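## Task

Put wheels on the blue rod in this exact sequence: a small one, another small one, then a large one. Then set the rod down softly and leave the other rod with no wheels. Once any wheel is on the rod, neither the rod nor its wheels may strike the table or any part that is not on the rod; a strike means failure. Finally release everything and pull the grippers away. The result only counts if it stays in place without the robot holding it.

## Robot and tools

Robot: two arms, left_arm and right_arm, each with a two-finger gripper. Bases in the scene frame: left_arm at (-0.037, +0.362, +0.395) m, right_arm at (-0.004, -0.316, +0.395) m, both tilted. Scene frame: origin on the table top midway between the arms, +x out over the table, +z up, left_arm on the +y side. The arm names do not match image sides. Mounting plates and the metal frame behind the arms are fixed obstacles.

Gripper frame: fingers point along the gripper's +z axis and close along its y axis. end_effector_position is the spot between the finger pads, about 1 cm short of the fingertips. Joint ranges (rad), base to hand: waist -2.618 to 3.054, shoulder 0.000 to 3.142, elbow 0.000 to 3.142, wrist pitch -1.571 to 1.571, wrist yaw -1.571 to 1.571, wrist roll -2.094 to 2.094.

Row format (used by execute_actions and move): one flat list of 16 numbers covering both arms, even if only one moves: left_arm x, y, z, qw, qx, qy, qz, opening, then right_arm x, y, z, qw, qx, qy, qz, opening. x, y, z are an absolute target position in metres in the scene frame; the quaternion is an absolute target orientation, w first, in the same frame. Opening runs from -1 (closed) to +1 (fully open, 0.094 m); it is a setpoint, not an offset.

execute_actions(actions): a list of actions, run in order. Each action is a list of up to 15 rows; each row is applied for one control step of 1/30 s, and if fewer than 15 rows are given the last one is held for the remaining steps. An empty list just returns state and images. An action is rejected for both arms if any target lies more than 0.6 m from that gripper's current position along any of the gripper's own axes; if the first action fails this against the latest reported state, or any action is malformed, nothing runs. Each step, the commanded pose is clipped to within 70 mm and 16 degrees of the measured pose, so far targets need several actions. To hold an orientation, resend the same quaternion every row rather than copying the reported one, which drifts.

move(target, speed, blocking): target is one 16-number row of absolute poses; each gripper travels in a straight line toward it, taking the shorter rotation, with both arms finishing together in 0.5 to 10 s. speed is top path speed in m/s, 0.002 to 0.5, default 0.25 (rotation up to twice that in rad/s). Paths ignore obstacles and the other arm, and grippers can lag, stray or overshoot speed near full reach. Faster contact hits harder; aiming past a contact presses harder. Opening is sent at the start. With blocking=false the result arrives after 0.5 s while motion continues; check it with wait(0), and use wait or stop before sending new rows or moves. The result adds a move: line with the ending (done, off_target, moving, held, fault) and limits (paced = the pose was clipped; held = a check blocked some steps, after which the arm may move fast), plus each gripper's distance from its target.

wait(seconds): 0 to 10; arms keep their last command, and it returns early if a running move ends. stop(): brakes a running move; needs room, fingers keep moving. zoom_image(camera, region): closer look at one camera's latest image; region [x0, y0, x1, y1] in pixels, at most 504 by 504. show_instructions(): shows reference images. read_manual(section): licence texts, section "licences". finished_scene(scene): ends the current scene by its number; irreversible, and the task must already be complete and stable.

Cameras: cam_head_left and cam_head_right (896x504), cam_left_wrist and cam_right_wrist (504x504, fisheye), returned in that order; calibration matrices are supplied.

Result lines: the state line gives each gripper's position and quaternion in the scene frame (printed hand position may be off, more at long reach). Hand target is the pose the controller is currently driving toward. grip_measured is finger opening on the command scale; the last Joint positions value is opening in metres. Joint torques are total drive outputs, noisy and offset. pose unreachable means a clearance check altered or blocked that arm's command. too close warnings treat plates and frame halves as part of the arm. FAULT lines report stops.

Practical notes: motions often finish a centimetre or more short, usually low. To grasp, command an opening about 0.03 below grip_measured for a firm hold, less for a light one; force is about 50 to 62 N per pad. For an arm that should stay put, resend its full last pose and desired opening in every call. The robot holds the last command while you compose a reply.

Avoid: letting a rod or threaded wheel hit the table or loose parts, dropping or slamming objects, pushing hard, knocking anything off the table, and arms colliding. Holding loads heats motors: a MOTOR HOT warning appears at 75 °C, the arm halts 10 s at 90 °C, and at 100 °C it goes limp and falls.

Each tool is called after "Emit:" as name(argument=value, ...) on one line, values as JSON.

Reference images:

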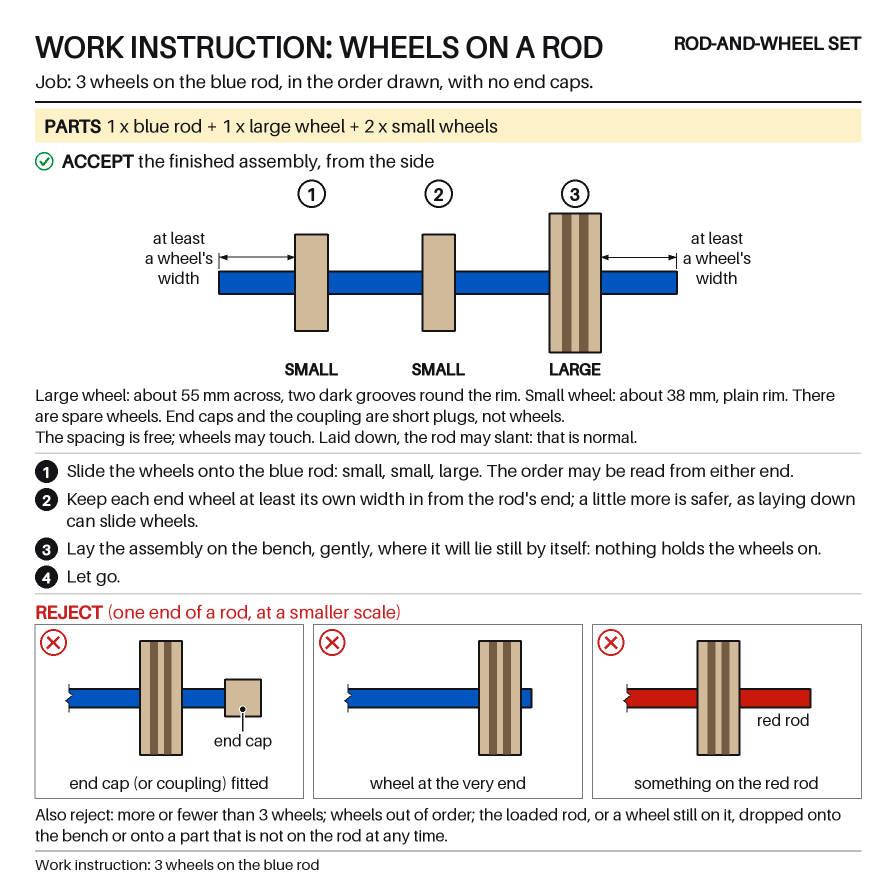

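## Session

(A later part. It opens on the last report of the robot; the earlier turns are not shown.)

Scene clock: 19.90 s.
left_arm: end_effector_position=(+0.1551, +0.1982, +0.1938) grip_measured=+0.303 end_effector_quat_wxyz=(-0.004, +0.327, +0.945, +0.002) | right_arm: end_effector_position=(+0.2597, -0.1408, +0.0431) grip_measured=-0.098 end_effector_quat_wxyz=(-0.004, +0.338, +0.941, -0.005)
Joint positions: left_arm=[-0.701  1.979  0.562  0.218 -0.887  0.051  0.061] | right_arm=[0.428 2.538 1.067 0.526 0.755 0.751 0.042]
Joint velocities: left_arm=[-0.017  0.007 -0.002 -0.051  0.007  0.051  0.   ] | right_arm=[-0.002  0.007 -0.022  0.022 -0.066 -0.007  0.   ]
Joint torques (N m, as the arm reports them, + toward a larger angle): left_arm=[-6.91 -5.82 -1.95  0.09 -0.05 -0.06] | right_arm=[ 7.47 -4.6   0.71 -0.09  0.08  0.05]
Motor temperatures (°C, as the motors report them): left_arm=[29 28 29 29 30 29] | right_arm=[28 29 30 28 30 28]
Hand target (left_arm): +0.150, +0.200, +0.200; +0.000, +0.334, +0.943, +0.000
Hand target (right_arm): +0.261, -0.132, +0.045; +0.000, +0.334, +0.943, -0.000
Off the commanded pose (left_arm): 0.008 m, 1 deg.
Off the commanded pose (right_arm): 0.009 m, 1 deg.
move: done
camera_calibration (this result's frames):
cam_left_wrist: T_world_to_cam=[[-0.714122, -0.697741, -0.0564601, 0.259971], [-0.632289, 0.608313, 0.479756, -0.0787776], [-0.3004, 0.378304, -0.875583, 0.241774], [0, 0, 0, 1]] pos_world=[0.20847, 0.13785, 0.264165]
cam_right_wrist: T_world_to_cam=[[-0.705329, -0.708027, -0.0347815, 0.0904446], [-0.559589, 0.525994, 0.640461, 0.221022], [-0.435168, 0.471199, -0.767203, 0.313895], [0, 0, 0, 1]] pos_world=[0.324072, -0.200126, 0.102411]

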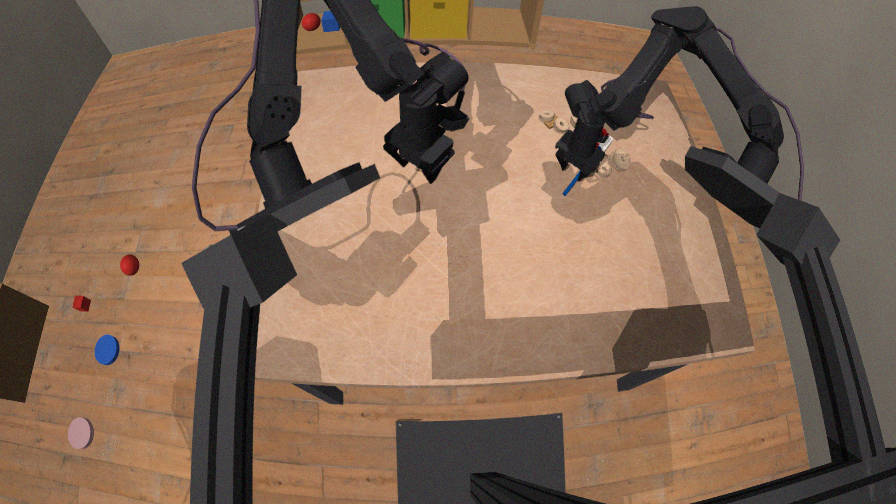

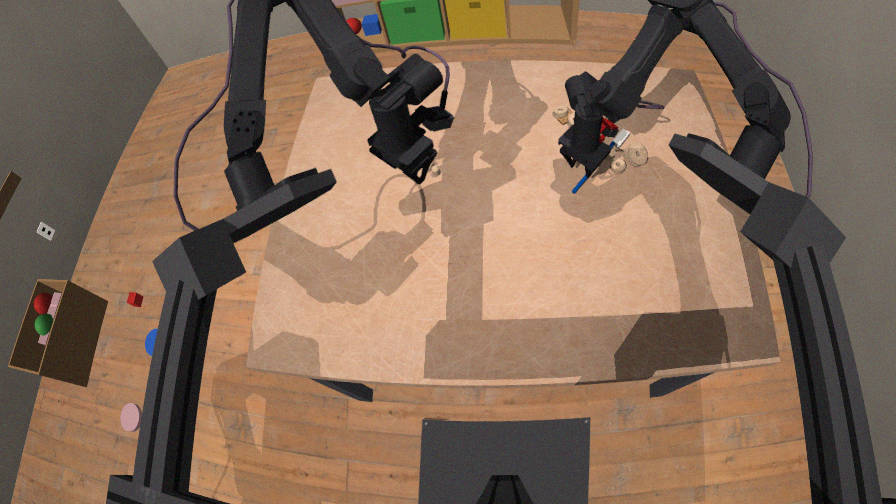

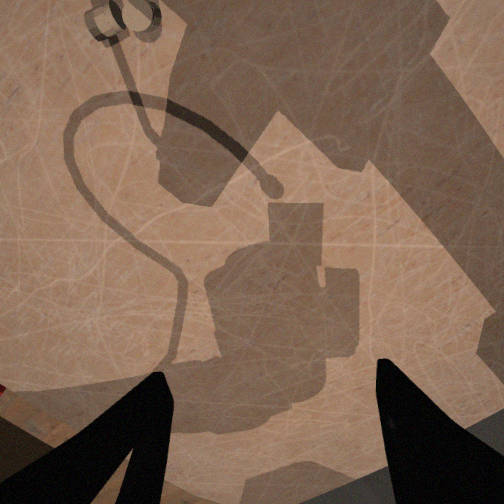

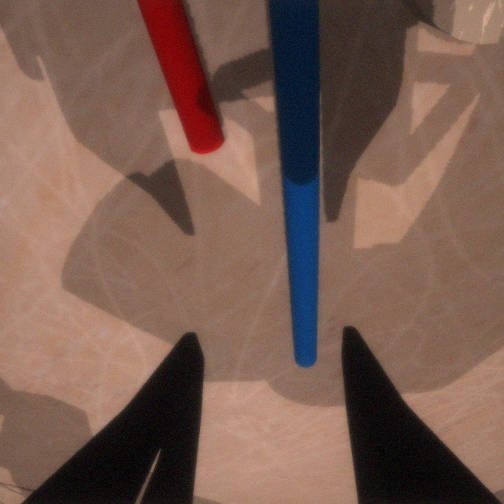

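Emit:
move(target=[0.15,0.2,0.2,0,0.334,0.943,0,0.3, 0.258,-0.141,0.014,0,0.334,0.943,0,-0.1], speed=0.05)

Emit:
move(target=[0.15,0.2,0.2,0,0.334,0.943,0,0.3, 0.258,-0.141,0.014,0,0.334,0.943,0,-0.85], speed=0.05)

Scene clock: 21.07 s.
left_arm: end_effector_position=(+0.1551, +0.1982, +0.1938) grip_measured=+0.303 end_effector_quat_wxyz=(-0.004, +0.326, +0.945, +0.002) | right_arm: end_effector_position=(+0.2541, -0.1460, +0.0166) grip_measured=-0.098 end_effector_quat_wxyz=(-0.007, +0.333, +0.943, -0.007)
Joint positions: left_arm=[-0.701  1.979  0.562  0.218 -0.887  0.05   0.061] | right_arm=[0.37  2.608 1.114 0.582 0.722 0.683 0.042]
Joint velocities: left_arm=[ 0.002 -0.007 -0.002 -0.022 -0.022  0.051  0.   ] | right_arm=[-0.007  0.007  0.002  0.11  -0.095 -0.037  0.001]
Joint torques (N m, as the arm reports them, + toward a larger angle): left_arm=[-6.92 -5.83 -1.9   0.1  -0.07 -0.07] | right_arm=[ 6.39 -4.35  0.36  0.06 -0.01 -0.02]
Motor temperatures (°C, as the motors report them): left_arm=[29 28 29 29 30 29] | right_arm=[28 29 30 28 30 28]
Hand target (left_arm): +0.150, +0.200, +0.200; +0.000, +0.334, +0.943, -0.000
Hand target (right_arm): +0.258, -0.141, +0.014; -0.000, +0.334, +0.943, +0.000
Off the commanded pose (left_arm): 0.008 m, 1 deg.
Off the commanded pose (right_arm): 0.007 m, 1 deg.
move: done
camera_calibration (this result's frames):
cam_left_wrist: T_world_to_cam=[[-0.713589, -0.698285, -0.0564664, 0.259997], [-0.632755, 0.607828, 0.479756, -0.0786093], [-0.300685, 0.378078, -0.875583, 0.241863], [0, 0, 0, 1]] pos_world=[0.208515, 0.13789, 0.264165]
cam_right_wrist: T_world_to_cam=[[-0.697906, -0.7156, -0.0290489, 0.0788504], [-0.561239, 0.521265, 0.642878, 0.237273], [-0.444902, 0.464972, -0.765417, 0.295191], [0, 0, 0, 1]] pos_world=[0.319528, -0.204512, 0.0756971]

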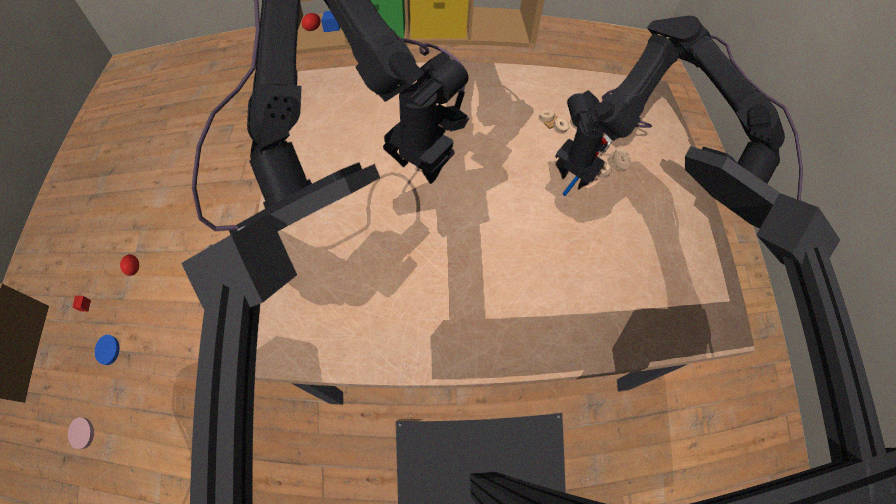

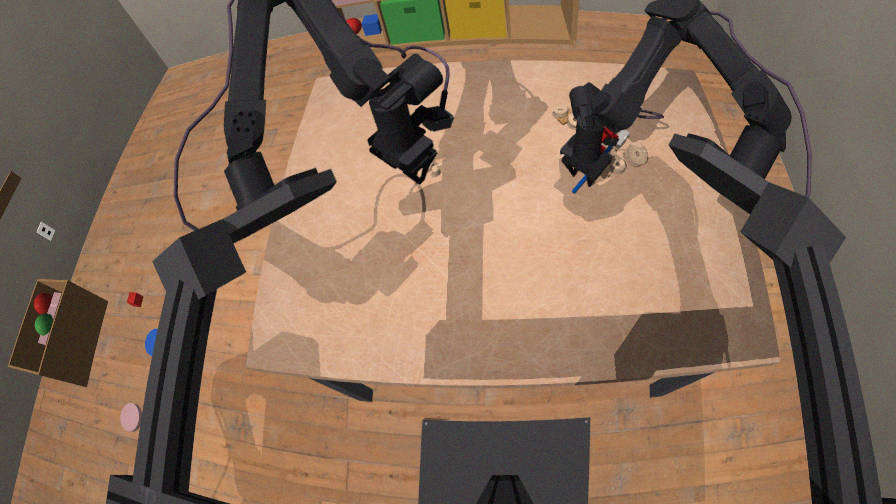

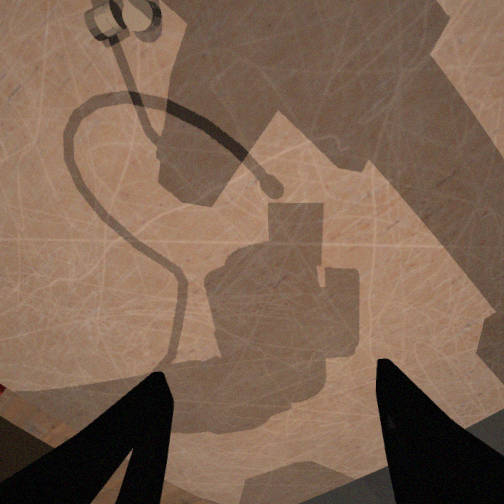

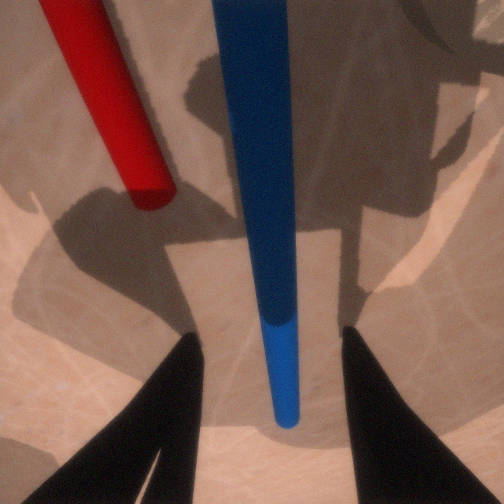

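Scene clock: 21.77 s.
left_arm: end_effector_position=(+0.1551, +0.1982, +0.1938) grip_measured=+0.303 end_effector_quat_wxyz=(-0.004, +0.326, +0.945, +0.002) | right_arm: end_effector_position=(+0.2550, -0.1458, +0.0166) grip_measured=-0.832 end_effector_quat_wxyz=(-0.006, +0.332, +0.943, -0.005)
Joint positions: left_arm=[-0.701  1.979  0.562  0.218 -0.887  0.05   0.061] | right_arm=[0.37  2.608 1.114 0.586 0.721 0.679 0.008]
Joint velocities: left_arm=[-0.002  0.007 -0.007 -0.037  0.051 -0.037 -0.001] | right_arm=[ 0.022  0.012 -0.012  0.051  0.007 -0.037 -0.001]
Joint torques (N m, as the arm reports them, + toward a larger angle): left_arm=[-6.91 -5.83 -1.95  0.09 -0.06 -0.06] | right_arm=[ 6.27 -4.23  0.39  0.14 -0.07 -0.05]
Motor temperatures (°C, as the motors report them): left_arm=[29 28 29 29 30 29] | right_arm=[28 29 30 28 30 28]
Hand target (left_arm): +0.150, +0.200, +0.200; +0.000, +0.334, +0.943, +0.000
Hand target (right_arm): +0.258, -0.141, +0.014; +0.000, +0.334, +0.943, -0.000
Off the commanded pose (left_arm): 0.008 m, 1 deg.
Off the commanded pose (right_arm): 0.006 m, 1 deg.
move: done
camera_calibration (this result's frames):
cam_left_wrist: T_world_to_cam=[[-0.713323, -0.698557, -0.0564695, 0.26001], [-0.632988, 0.607586, 0.479756, -0.0785251], [-0.300827, 0.377966, -0.875583, 0.241907], [0, 0, 0, 1]] pos_world=[0.208538, 0.13791, 0.264165]
cam_right_wrist: T_world_to_cam=[[-0.696787, -0.71656, -0.0320786, 0.0792205], [-0.563998, 0.519706, 0.641726, 0.238151], [-0.443164, 0.465238, -0.766263, 0.295073], [0, 0, 0, 1]] pos_world=[0.320282, -0.204281, 0.0758177]

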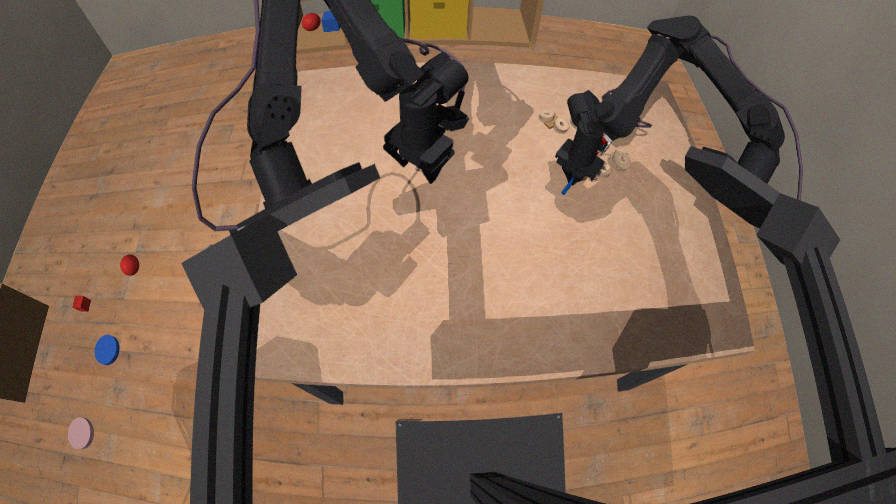

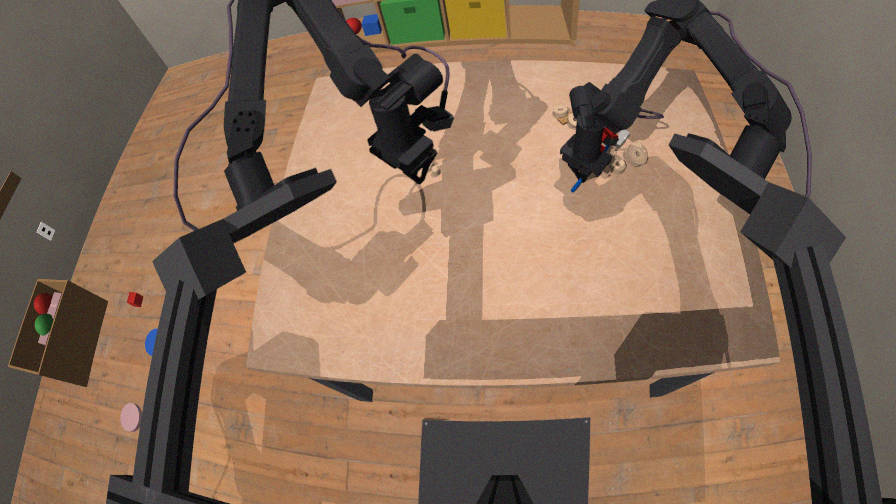

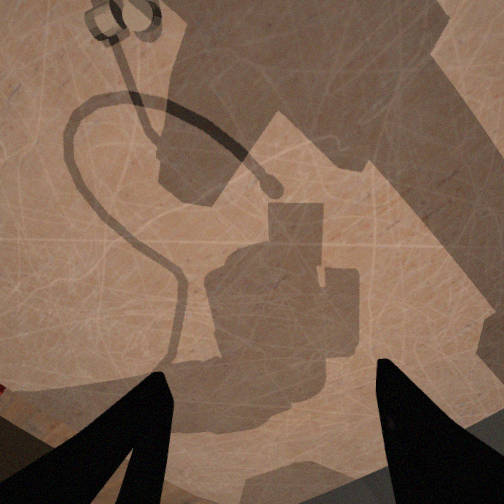

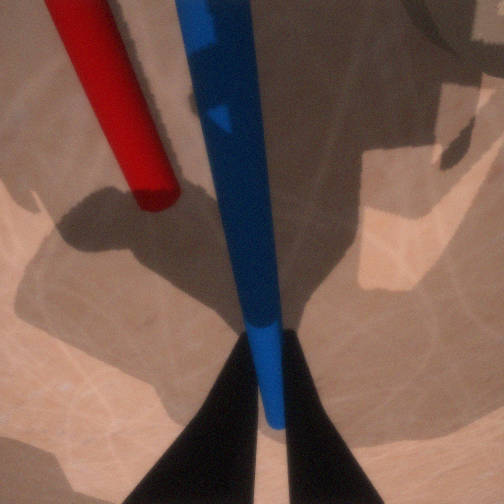

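Emit:
move(target=[0.15,0.2,0.2,0,0.334,0.943,0,0.3, 0.245,-0.13,0.06,0,0.334,0.943,0,-0.87], speed=0.1)

Emit:
move(target=[0.15,0.2,0.2,0,0.334,0.943,0,0.3, 0.18,0.0,0.04,0,0.334,0.943,0,-0.87], speed=0.2)

Emit:
move(target=[0.15,0.2,0.2,0,0.334,0.943,0,0.3, 0.18,0.0,0.014,0,0.334,0.943,0,-0.87], speed=0.04)

Scene clock: 22.87 s.
left_arm: end_effector_position=(+0.1551, +0.1983, +0.1938) grip_measured=+0.303 end_effector_quat_wxyz=(-0.004, +0.326, +0.945, +0.002) | right_arm: end_effector_position=(+0.2472, -0.1303, +0.0523) grip_measured=-0.835 end_effector_quat_wxyz=(+0.001, +0.340, +0.940, +0.004)
Joint positions: left_arm=[-0.701  1.979  0.562  0.218 -0.887  0.05   0.061] | right_arm=[0.465 2.555 1.024 0.58  0.766 0.782 0.008]
Joint velocities: left_arm=[-0.017 -0.002 -0.002  0.007  0.022  0.022 -0.   ] | right_arm=[-0.007  0.002 -0.017 -0.022  0.037  0.007 -0.001]
Joint torques (N m, as the arm reports them, + toward a larger angle): left_arm=[-6.92 -5.84 -1.95  0.1  -0.07 -0.07] | right_arm=[ 7.31 -6.42 -2.3  -0.23  0.13  0.05]
Motor temperatures (°C, as the motors report them): left_arm=[29 28 29 29 30 29] | right_arm=[29 29 30 27 30 28]
Hand target (left_arm): +0.150, +0.200, +0.200; +0.000, +0.334, +0.943, +0.000
Hand target (right_arm): +0.245, -0.131, +0.060; +0.001, +0.334, +0.943, -0.000
Off the commanded pose (left_arm): 0.008 m, 1 deg.
Off the commanded pose (right_arm): 0.008 m, 1 deg.
move: done
camera_calibration (this result's frames):
cam_left_wrist: T_world_to_cam=[[-0.713312, -0.698537, -0.0568441, 0.260144], [-0.633092, 0.607438, 0.479806, -0.0784984], [-0.300633, 0.378239, -0.875531, 0.241804], [0, 0, 0, 1]] pos_world=[0.208562, 0.137944, 0.264158]
cam_right_wrist: T_world_to_cam=[[-0.70848, -0.703614, -0.0546215, 0.0917595], [-0.56694, 0.521349, 0.637789, 0.203942], [-0.420281, 0.482828, -0.768272, 0.308517], [0, 0, 0, 1]] pos_world=[0.310296, -0.190722, 0.111965]

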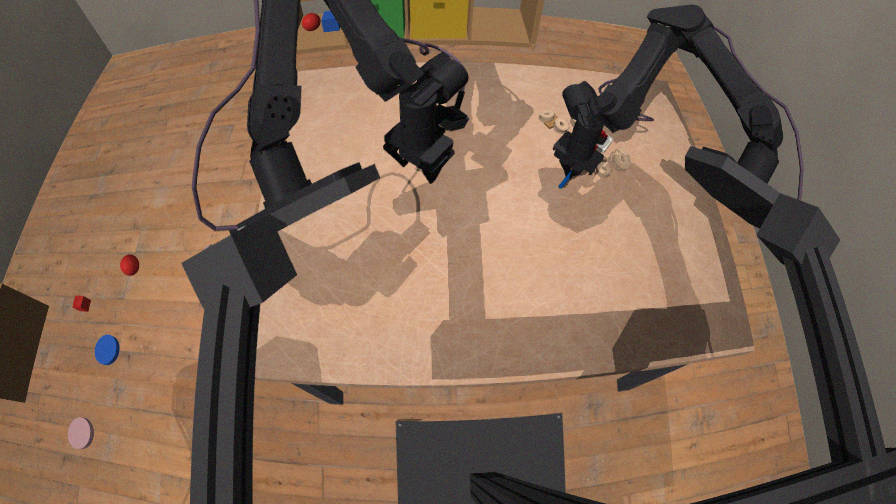

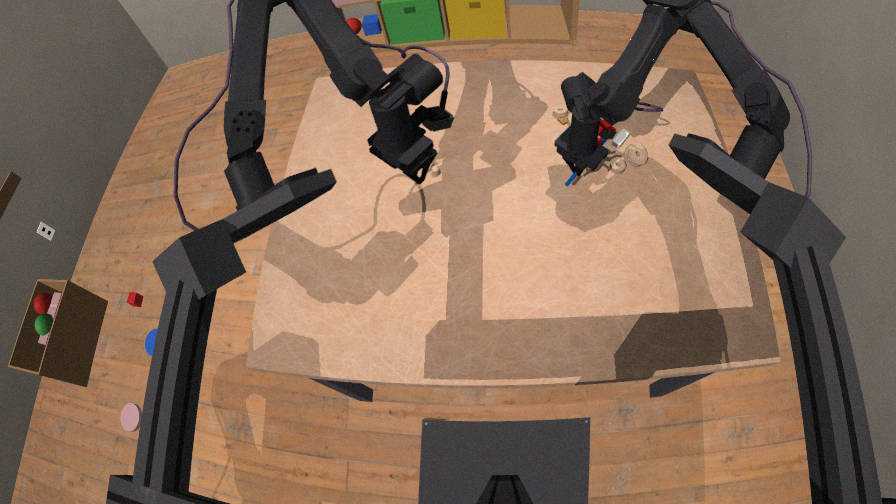

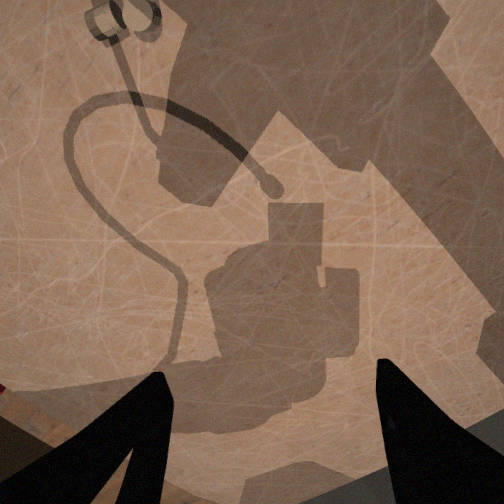

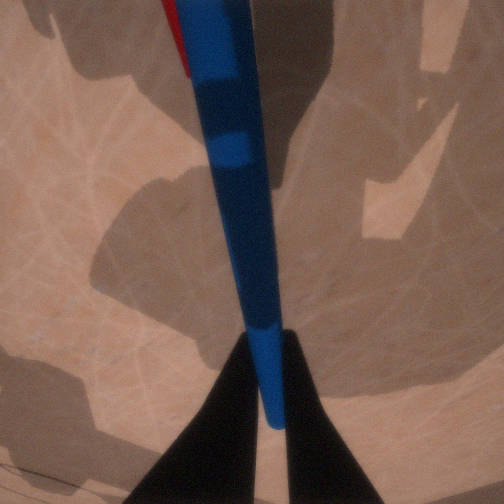

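Scene clock: 24.17 s.
left_arm: end_effector_position=(+0.1551, +0.1983, +0.1938) grip_measured=+0.303 end_effector_quat_wxyz=(-0.004, +0.326, +0.945, +0.002) | right_arm: end_effector_position=(+0.1803, -0.0060, +0.0365) grip_measured=-0.835 end_effector_quat_wxyz=(-0.003, +0.339, +0.941, +0.003)
Joint positions: left_arm=[-0.701  1.979  0.562  0.218 -0.887  0.05   0.061] | right_arm=[0.685 2.987 1.441 0.378 0.871 1.069 0.008]
Joint velocities: left_arm=[ 0.017 -0.002  0.002 -0.007 -0.022  0.007  0.   ] | right_arm=[-0.007  0.007 -0.017 -0.095  0.037  0.051  0.   ]
Joint torques (N m, as the arm reports them, + toward a larger angle): left_arm=[-6.92 -5.88 -1.95  0.1  -0.06 -0.06] | right_arm=[ 8.86 -4.61  1.61 -0.26  0.12  0.06]
Motor temperatures (°C, as the motors report them): left_arm=[29 28 29 29 30 29] | right_arm=[29 29 30 27 30 28]
Hand target (left_arm): +0.150, +0.200, +0.200; +0.000, +0.334, +0.943, +0.000
Hand target (right_arm): +0.179, -0.002, +0.040; +0.002, +0.333, +0.943, +0.000
Off the commanded pose (left_arm): 0.008 m, 1 deg.
Off the commanded pose (right_arm): 0.007 m, 1 deg.
move: done
camera_calibration (this result's frames):
cam_left_wrist: T_world_to_cam=[[-0.713312, -0.698537, -0.0568441, 0.260144], [-0.633092, 0.607438, 0.479806, -0.0784984], [-0.300633, 0.378239, -0.875531, 0.241804], [0, 0, 0, 1]] pos_world=[0.208562, 0.137944, 0.264158]
cam_right_wrist: T_world_to_cam=[[-0.706972, -0.705473, -0.0499839, 0.130518], [-0.563138, 0.518759, 0.643246, 0.110415], [-0.427863, 0.482904, -0.764027, 0.209434], [0, 0, 0, 1]] pos_world=[0.244061, -0.0663388, 0.0955129]

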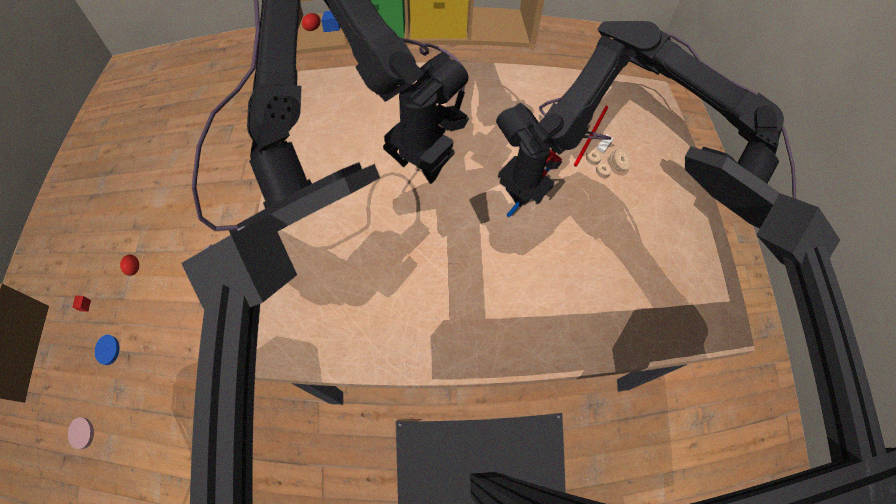

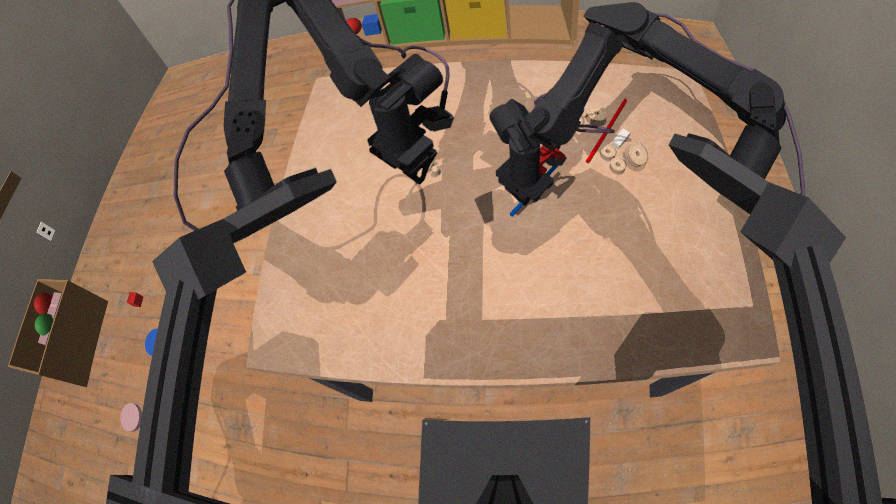

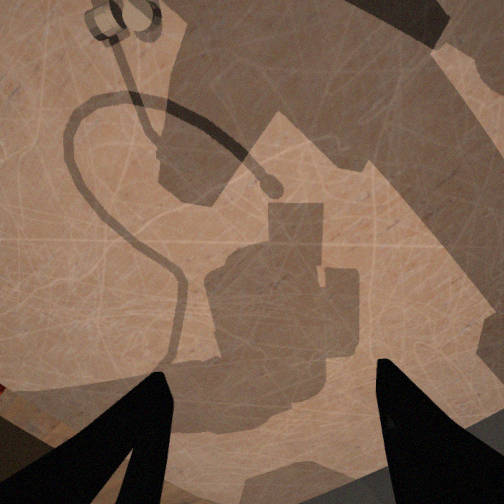

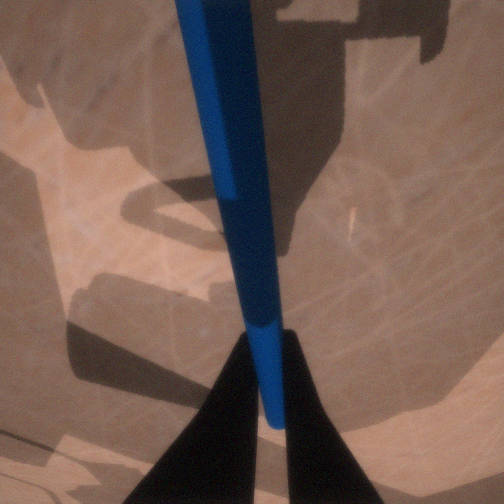

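Scene clock: 25.00 s.
left_arm: end_effector_position=(+0.1551, +0.1983, +0.1938) grip_measured=+0.303 end_effector_quat_wxyz=(-0.004, +0.326, +0.945, +0.002) | right_arm: end_effector_position=(+0.1797, -0.0051, +0.0160) grip_measured=-0.835 end_effector_quat_wxyz=(-0.004, +0.333, +0.943, -0.005)
Joint positions: left_arm=[-0.701  1.979  0.562  0.218 -0.887  0.05   0.061] | right_arm=[0.649 3.046 1.52  0.378 0.868 1.019 0.008]
Joint velocities: left_arm=[ 0.012 -0.012  0.012 -0.066  0.007 -0.051  0.   ] | right_arm=[-0.002 -0.007  0.007  0.007  0.051 -0.066  0.001]
Joint torques (N m, as the arm reports them, + toward a larger angle): left_arm=[-6.87 -5.89 -1.96  0.1  -0.05 -0.07] | right_arm=[ 8.18 -3.91  1.53  0.04 -0.03 -0.11]
Motor temperatures (°C, as the motors report them): left_arm=[29 28 29 29 30 29] | right_arm=[29 29 30 27 30 28]
Hand target (left_arm): +0.150, +0.200, +0.200; +0.000, +0.334, +0.943, +0.000
Hand target (right_arm): +0.180, +0.000, +0.014; -0.000, +0.334, +0.943, +0.000
Off the commanded pose (left_arm): 0.008 m, 1 deg.
Off the commanded pose (right_arm): 0.006 m, 1 deg.
move: done
camera_calibration (this result's frames):
cam_left_wrist: T_world_to_cam=[[-0.713312, -0.698537, -0.0568441, 0.260144], [-0.633092, 0.607438, 0.479806, -0.0784984], [-0.300633, 0.378239, -0.875531, 0.241804], [0, 0, 0, 1]] pos_world=[0.208562, 0.137944, 0.264158]
cam_right_wrist: T_world_to_cam=[[-0.698167, -0.715131, -0.0339115, 0.127828], [-0.565077, 0.521351, 0.639439, 0.123274], [-0.439603, 0.465598, -0.768094, 0.195177], [0, 0, 0, 1]] pos_world=[0.244704, -0.0637294, 0.0754234]

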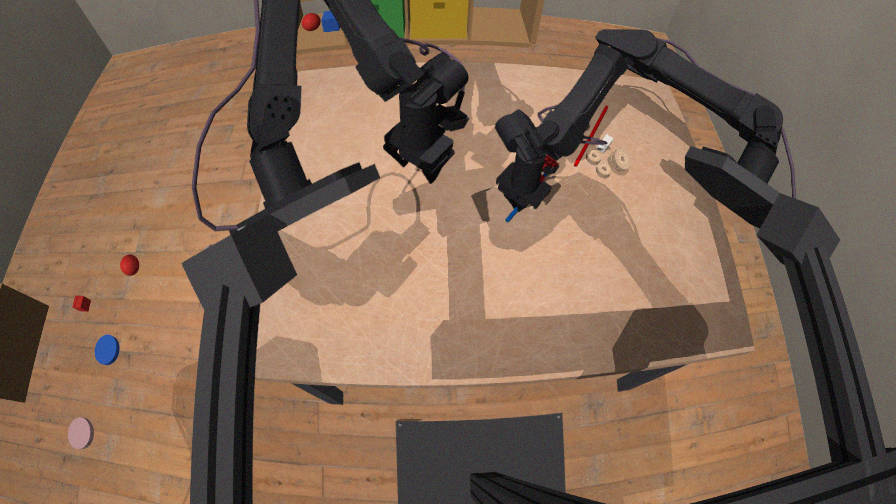

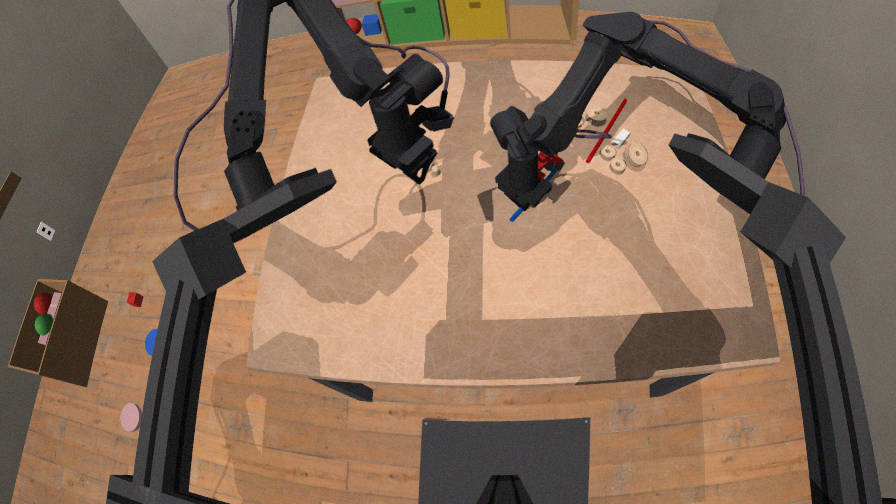

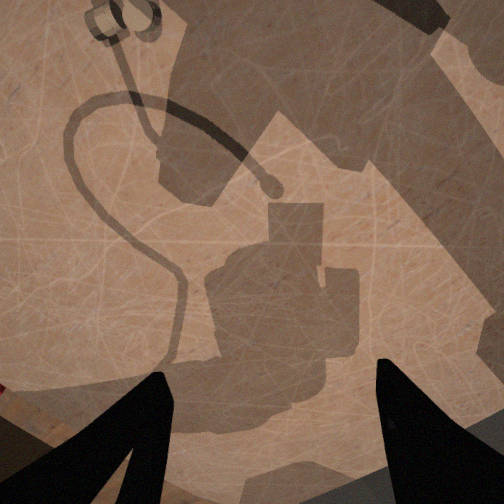

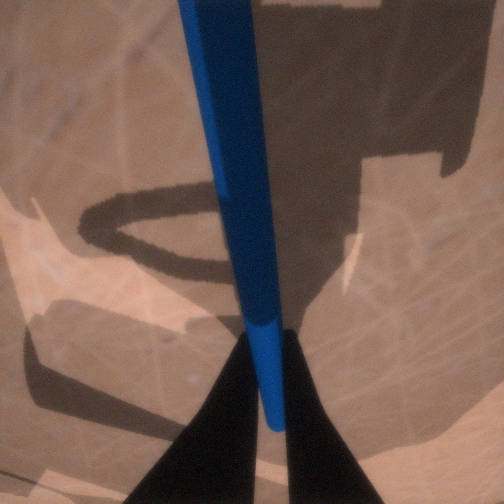

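Emit:
move(target=[0.15,0.2,0.2,0,0.334,0.943,0,0.3, 0.18,0.0,0.016,0,0.334,0.943,0,-0.3], speed=0.04)

Emit:
move(target=[0.15,0.2,0.2,0,0.334,0.943,0,0.3, 0.19,-0.02,0.08,0,0.334,0.943,0,-0.3], speed=0.15)

Emit:
move(target=[0.165,0.02,0.07,0,0.334,0.943,0,-0.1, 0.35,-0.25,0.14,0,-0.1,0.995,0,0.2], speed=0.2)

Scene clock: 25.90 s.
left_arm: end_effector_position=(+0.1551, +0.1983, +0.1938) grip_measured=+0.303 end_effector_quat_wxyz=(-0.004, +0.326, +0.945, +0.002) | right_arm: end_effector_position=(+0.1797, -0.0061, +0.0151) grip_measured=-0.302 end_effector_quat_wxyz=(-0.004, +0.333, +0.943, -0.006)
Joint positions: left_arm=[-0.701  1.979  0.562  0.218 -0.887  0.05   0.061] | right_arm=[0.646 3.046 1.52  0.378 0.868 1.018 0.033]
Joint velocities: left_arm=[-0.017  0.002 -0.002 -0.022  0.007 -0.007  0.001] | right_arm=[ 0.007  0.007 -0.017  0.066  0.022  0.022  0.   ]
Joint torques (N m, as the arm reports them, + toward a larger angle): left_arm=[-6.9  -5.84 -1.93  0.09 -0.07 -0.06] | right_arm=[ 8.51 -4.13  0.71  0.05  0.01  0.01]
Motor temperatures (°C, as the motors report them): left_arm=[29 28 29 29 30 29] | right_arm=[29 29 30 27 30 28]
Hand target (left_arm): +0.150, +0.200, +0.200; +0.000, +0.334, +0.943, +0.000
Hand target (right_arm): +0.180, -0.000, +0.016; -0.000, +0.334, +0.943, -0.000
Off the commanded pose (left_arm): 0.008 m, 1 deg.
Off the commanded pose (right_arm): 0.006 m, 1 deg.
move: done
camera_calibration (this result's frames):
cam_left_wrist: T_world_to_cam=[[-0.713312, -0.698537, -0.0568441, 0.260144], [-0.633092, 0.607438, 0.479806, -0.0784984], [-0.300633, 0.378239, -0.875531, 0.241804], [0, 0, 0, 1]] pos_world=[0.208562, 0.137944, 0.264158]
cam_right_wrist: T_world_to_cam=[[-0.698416, -0.714993, -0.0316226, 0.127058], [-0.563841, 0.522481, 0.639607, 0.1241], [-0.440792, 0.464542, -0.768052, 0.195139], [0, 0, 0, 1]] pos_world=[0.244728, -0.0646445, 0.0745194]

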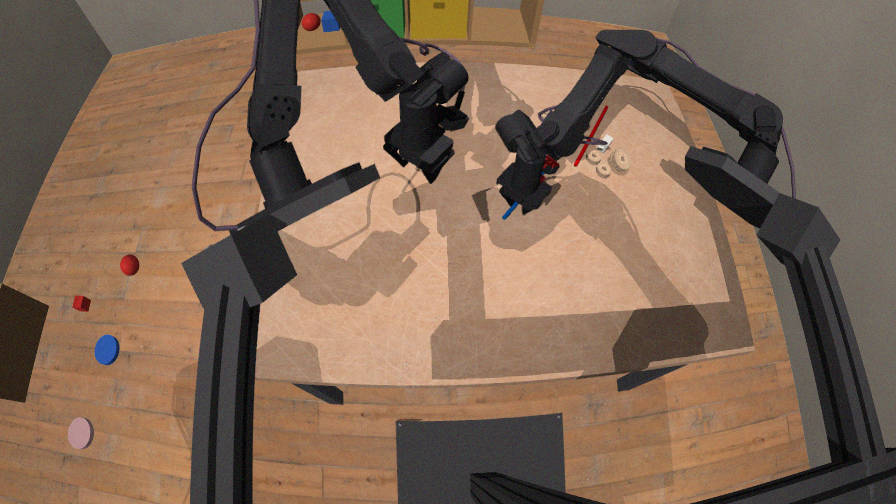

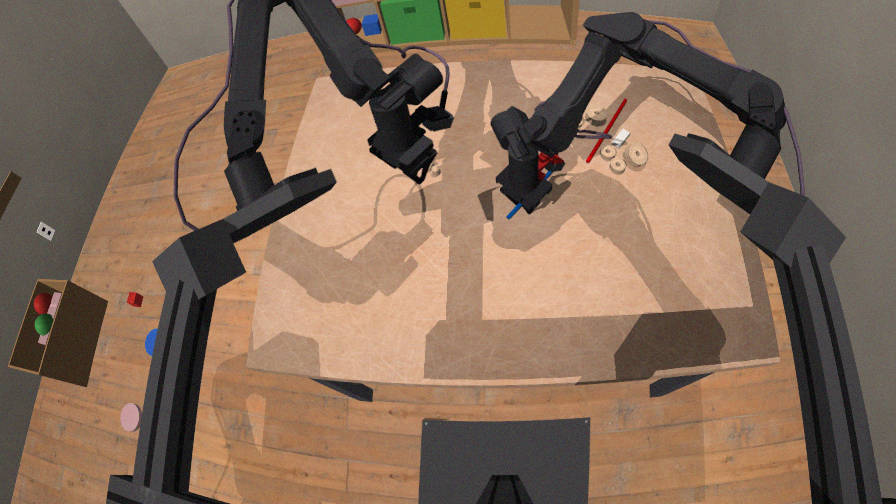

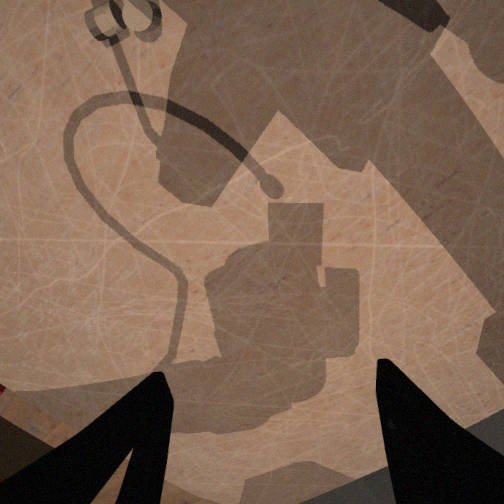

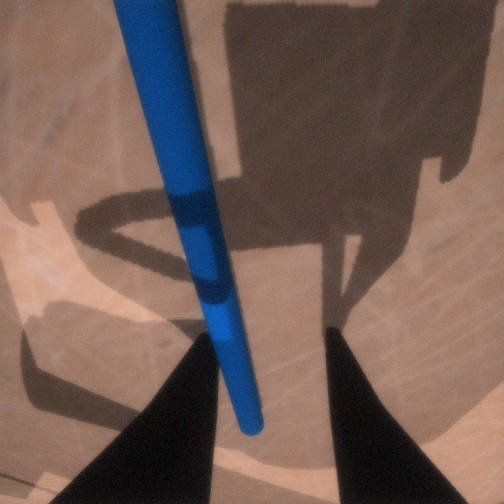

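Scene clock: 26.90 s.
left_arm: end_effector_position=(+0.1551, +0.1983, +0.1938) grip_measured=+0.303 end_effector_quat_wxyz=(-0.004, +0.326, +0.945, +0.002) | right_arm: end_effector_position=(+0.1956, -0.0183, +0.0724) grip_measured=-0.302 end_effector_quat_wxyz=(-0.000, +0.346, +0.938, +0.005)
Joint positions: left_arm=[-0.701  1.979  0.562  0.218 -0.887  0.05   0.061] | right_arm=[0.731 2.847 1.321 0.317 0.888 1.142 0.033]
Joint velocities: left_arm=[ 0.002 -0.007 -0.002 -0.11  -0.037 -0.037 -0.001] | right_arm=[-0.002  0.007  0.002 -0.095  0.066 -0.007 -0.001]
Joint torques (N m, as the arm reports them, + toward a larger angle): left_arm=[-6.9  -5.86 -1.91  0.1  -0.07 -0.06] | right_arm=[ 8.79 -5.89 -1.37 -0.28  0.12  0.1 ]
Motor temperatures (°C, as the motors report them): left_arm=[29 28 29 29 30 29] | right_arm=[29 29 30 27 30 28]
Hand target (left_arm): +0.150, +0.200, +0.200; +0.000, +0.334, +0.943, +0.000
Hand target (right_arm): +0.190, -0.021, +0.079; +0.001, +0.334, +0.943, -0.000
Off the commanded pose (left_arm): 0.008 m, 1 deg.
Off the commanded pose (right_arm): 0.010 m, 2 deg.
move: done
camera_calibration (this result's frames):
cam_left_wrist: T_world_to_cam=[[-0.713312, -0.698537, -0.0568441, 0.260144], [-0.633092, 0.607438, 0.479806, -0.0784984], [-0.300633, 0.378239, -0.875531, 0.241804], [0, 0, 0, 1]] pos_world=[0.208562, 0.137944, 0.264158]
cam_right_wrist: T_world_to_cam=[[-0.716915, -0.694892, -0.0561878, 0.13704], [-0.559609, 0.525529, 0.640825, 0.101893], [-0.415776, 0.49086, -0.765628, 0.247281], [0, 0, 0, 1]] pos_world=[0.25808, -0.0797001, 0.13173]

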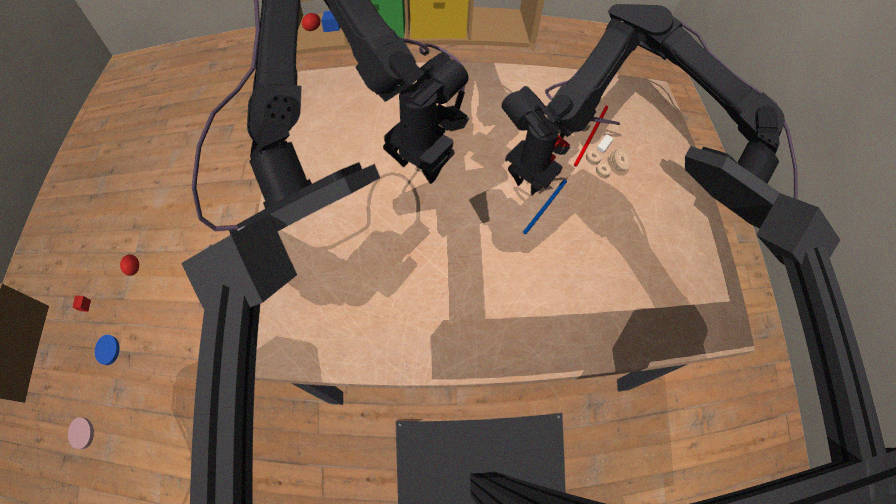

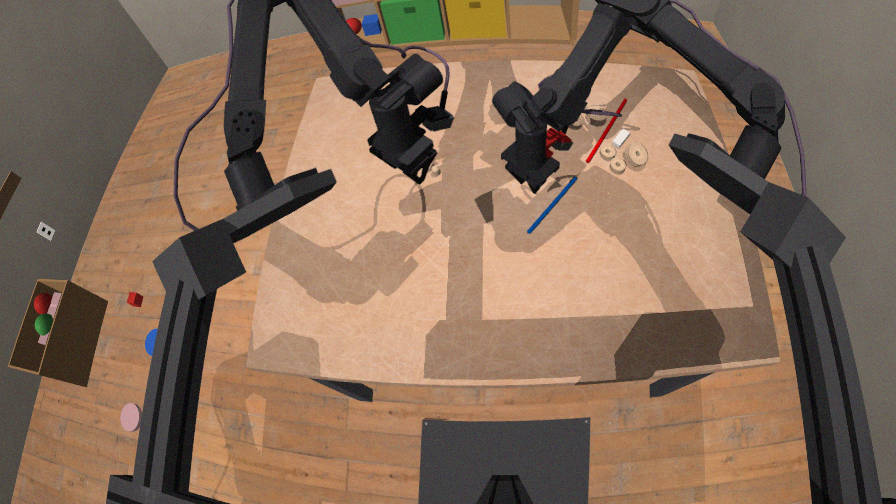

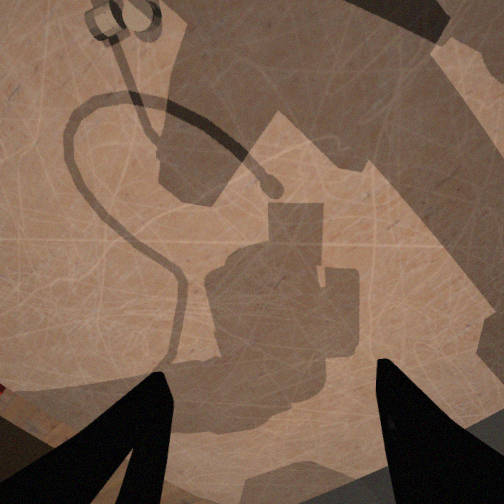

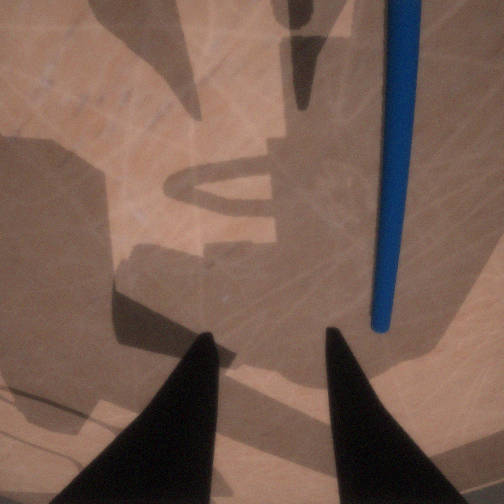

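Scene clock: 29.83 s.
left_arm: end_effector_position=(+0.1616, +0.0264, +0.0704) grip_measured=-0.097 end_effector_quat_wxyz=(-0.003, +0.331, +0.944, +0.005) | right_arm: end_effector_position=(+0.3474, -0.2469, +0.1346) grip_measured=+0.198 end_effector_quat_wxyz=(-0.004, -0.095, +0.995, -0.005)
Joint positions: left_arm=[-0.683  2.764  1.448  0.139 -0.887  0.088  0.042] | right_arm=[ 0.376  1.946  0.949  0.095  0.729 -0.189  0.056]
Joint velocities: left_arm=[-0.002 -0.022  0.002  0.007 -0.022 -0.037 -0.001] | right_arm=[-0.012  0.007 -0.002  0.066  0.037 -0.037  0.   ]
Joint torques (N m, as the arm reports them, + toward a larger angle): left_arm=[-9.48 -6.04  2.28  0.03  0.03  0.03] | right_arm=[ 5.35 -7.3   1.84 -0.19 -0.11 -0.04]
Motor temperatures (°C, as the motors report them): left_arm=[29 28 29 29 30 29] | right_arm=[29 29 30 27 30 28]
Hand target (left_arm): +0.162, +0.019, +0.072; +0.000, +0.334, +0.943, -0.000
Hand target (right_arm): +0.351, -0.246, +0.138; -0.002, -0.099, +0.995, +0.002
Off the commanded pose (left_arm): 0.007 m, 1 deg.
Off the commanded pose (right_arm): 0.007 m, 1 deg.
move: done
camera_calibration (this result's frames):
cam_left_wrist: T_world_to_cam=[[-0.719817, -0.69127, -0.0633116, 0.139035], [-0.62913, 0.611117, 0.480346, 0.088497], [-0.293358, 0.385592, -0.874791, 0.199305], [0, 0, 0, 1]] pos_world=[0.214224, -0.0348215, 0.140644]
cam_right_wrist: T_world_to_cam=[[0.0960839, -0.994689, -0.0368986, -0.268573], [-0.759105, -0.0972046, 0.643669, 0.182279], [-0.643838, -0.0338363, -0.764414, 0.419668], [0, 0, 0, 1]] pos_world=[0.434373, -0.235228, 0.193563]

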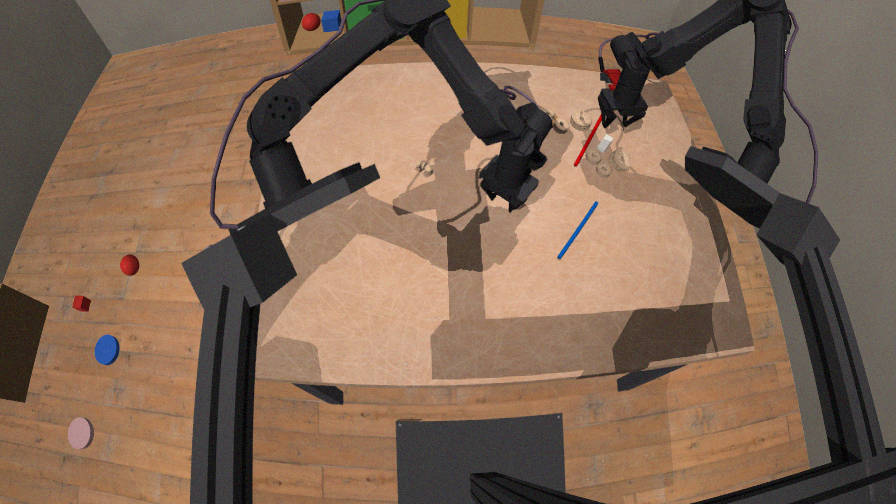

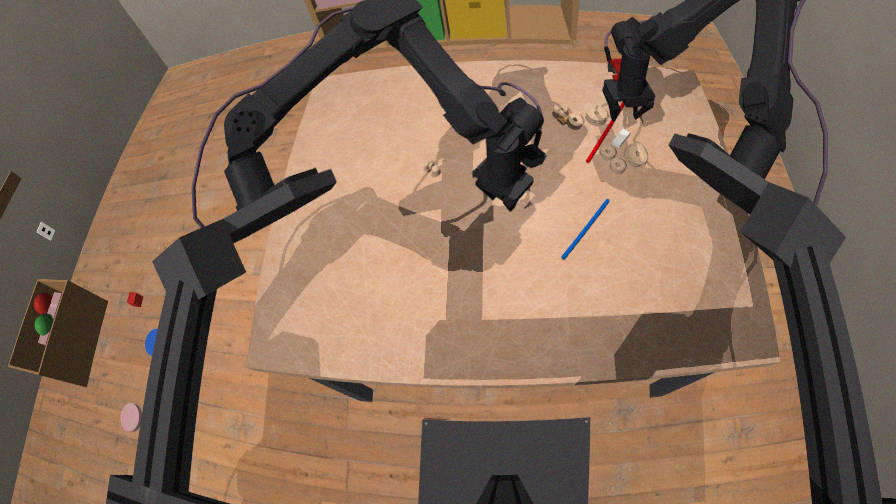

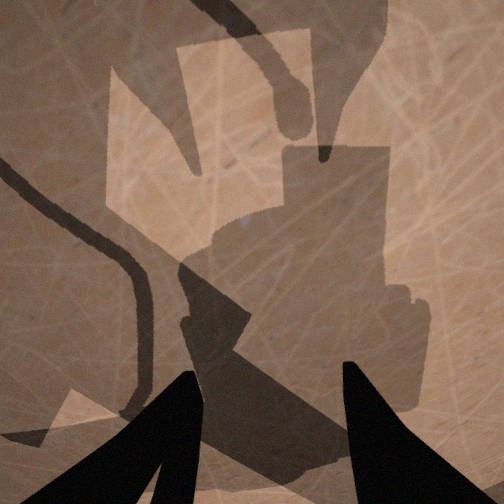

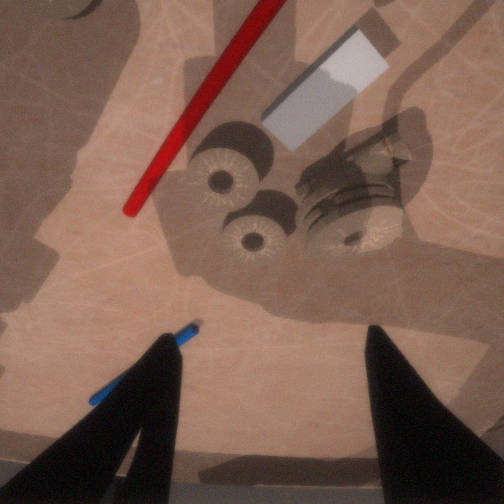

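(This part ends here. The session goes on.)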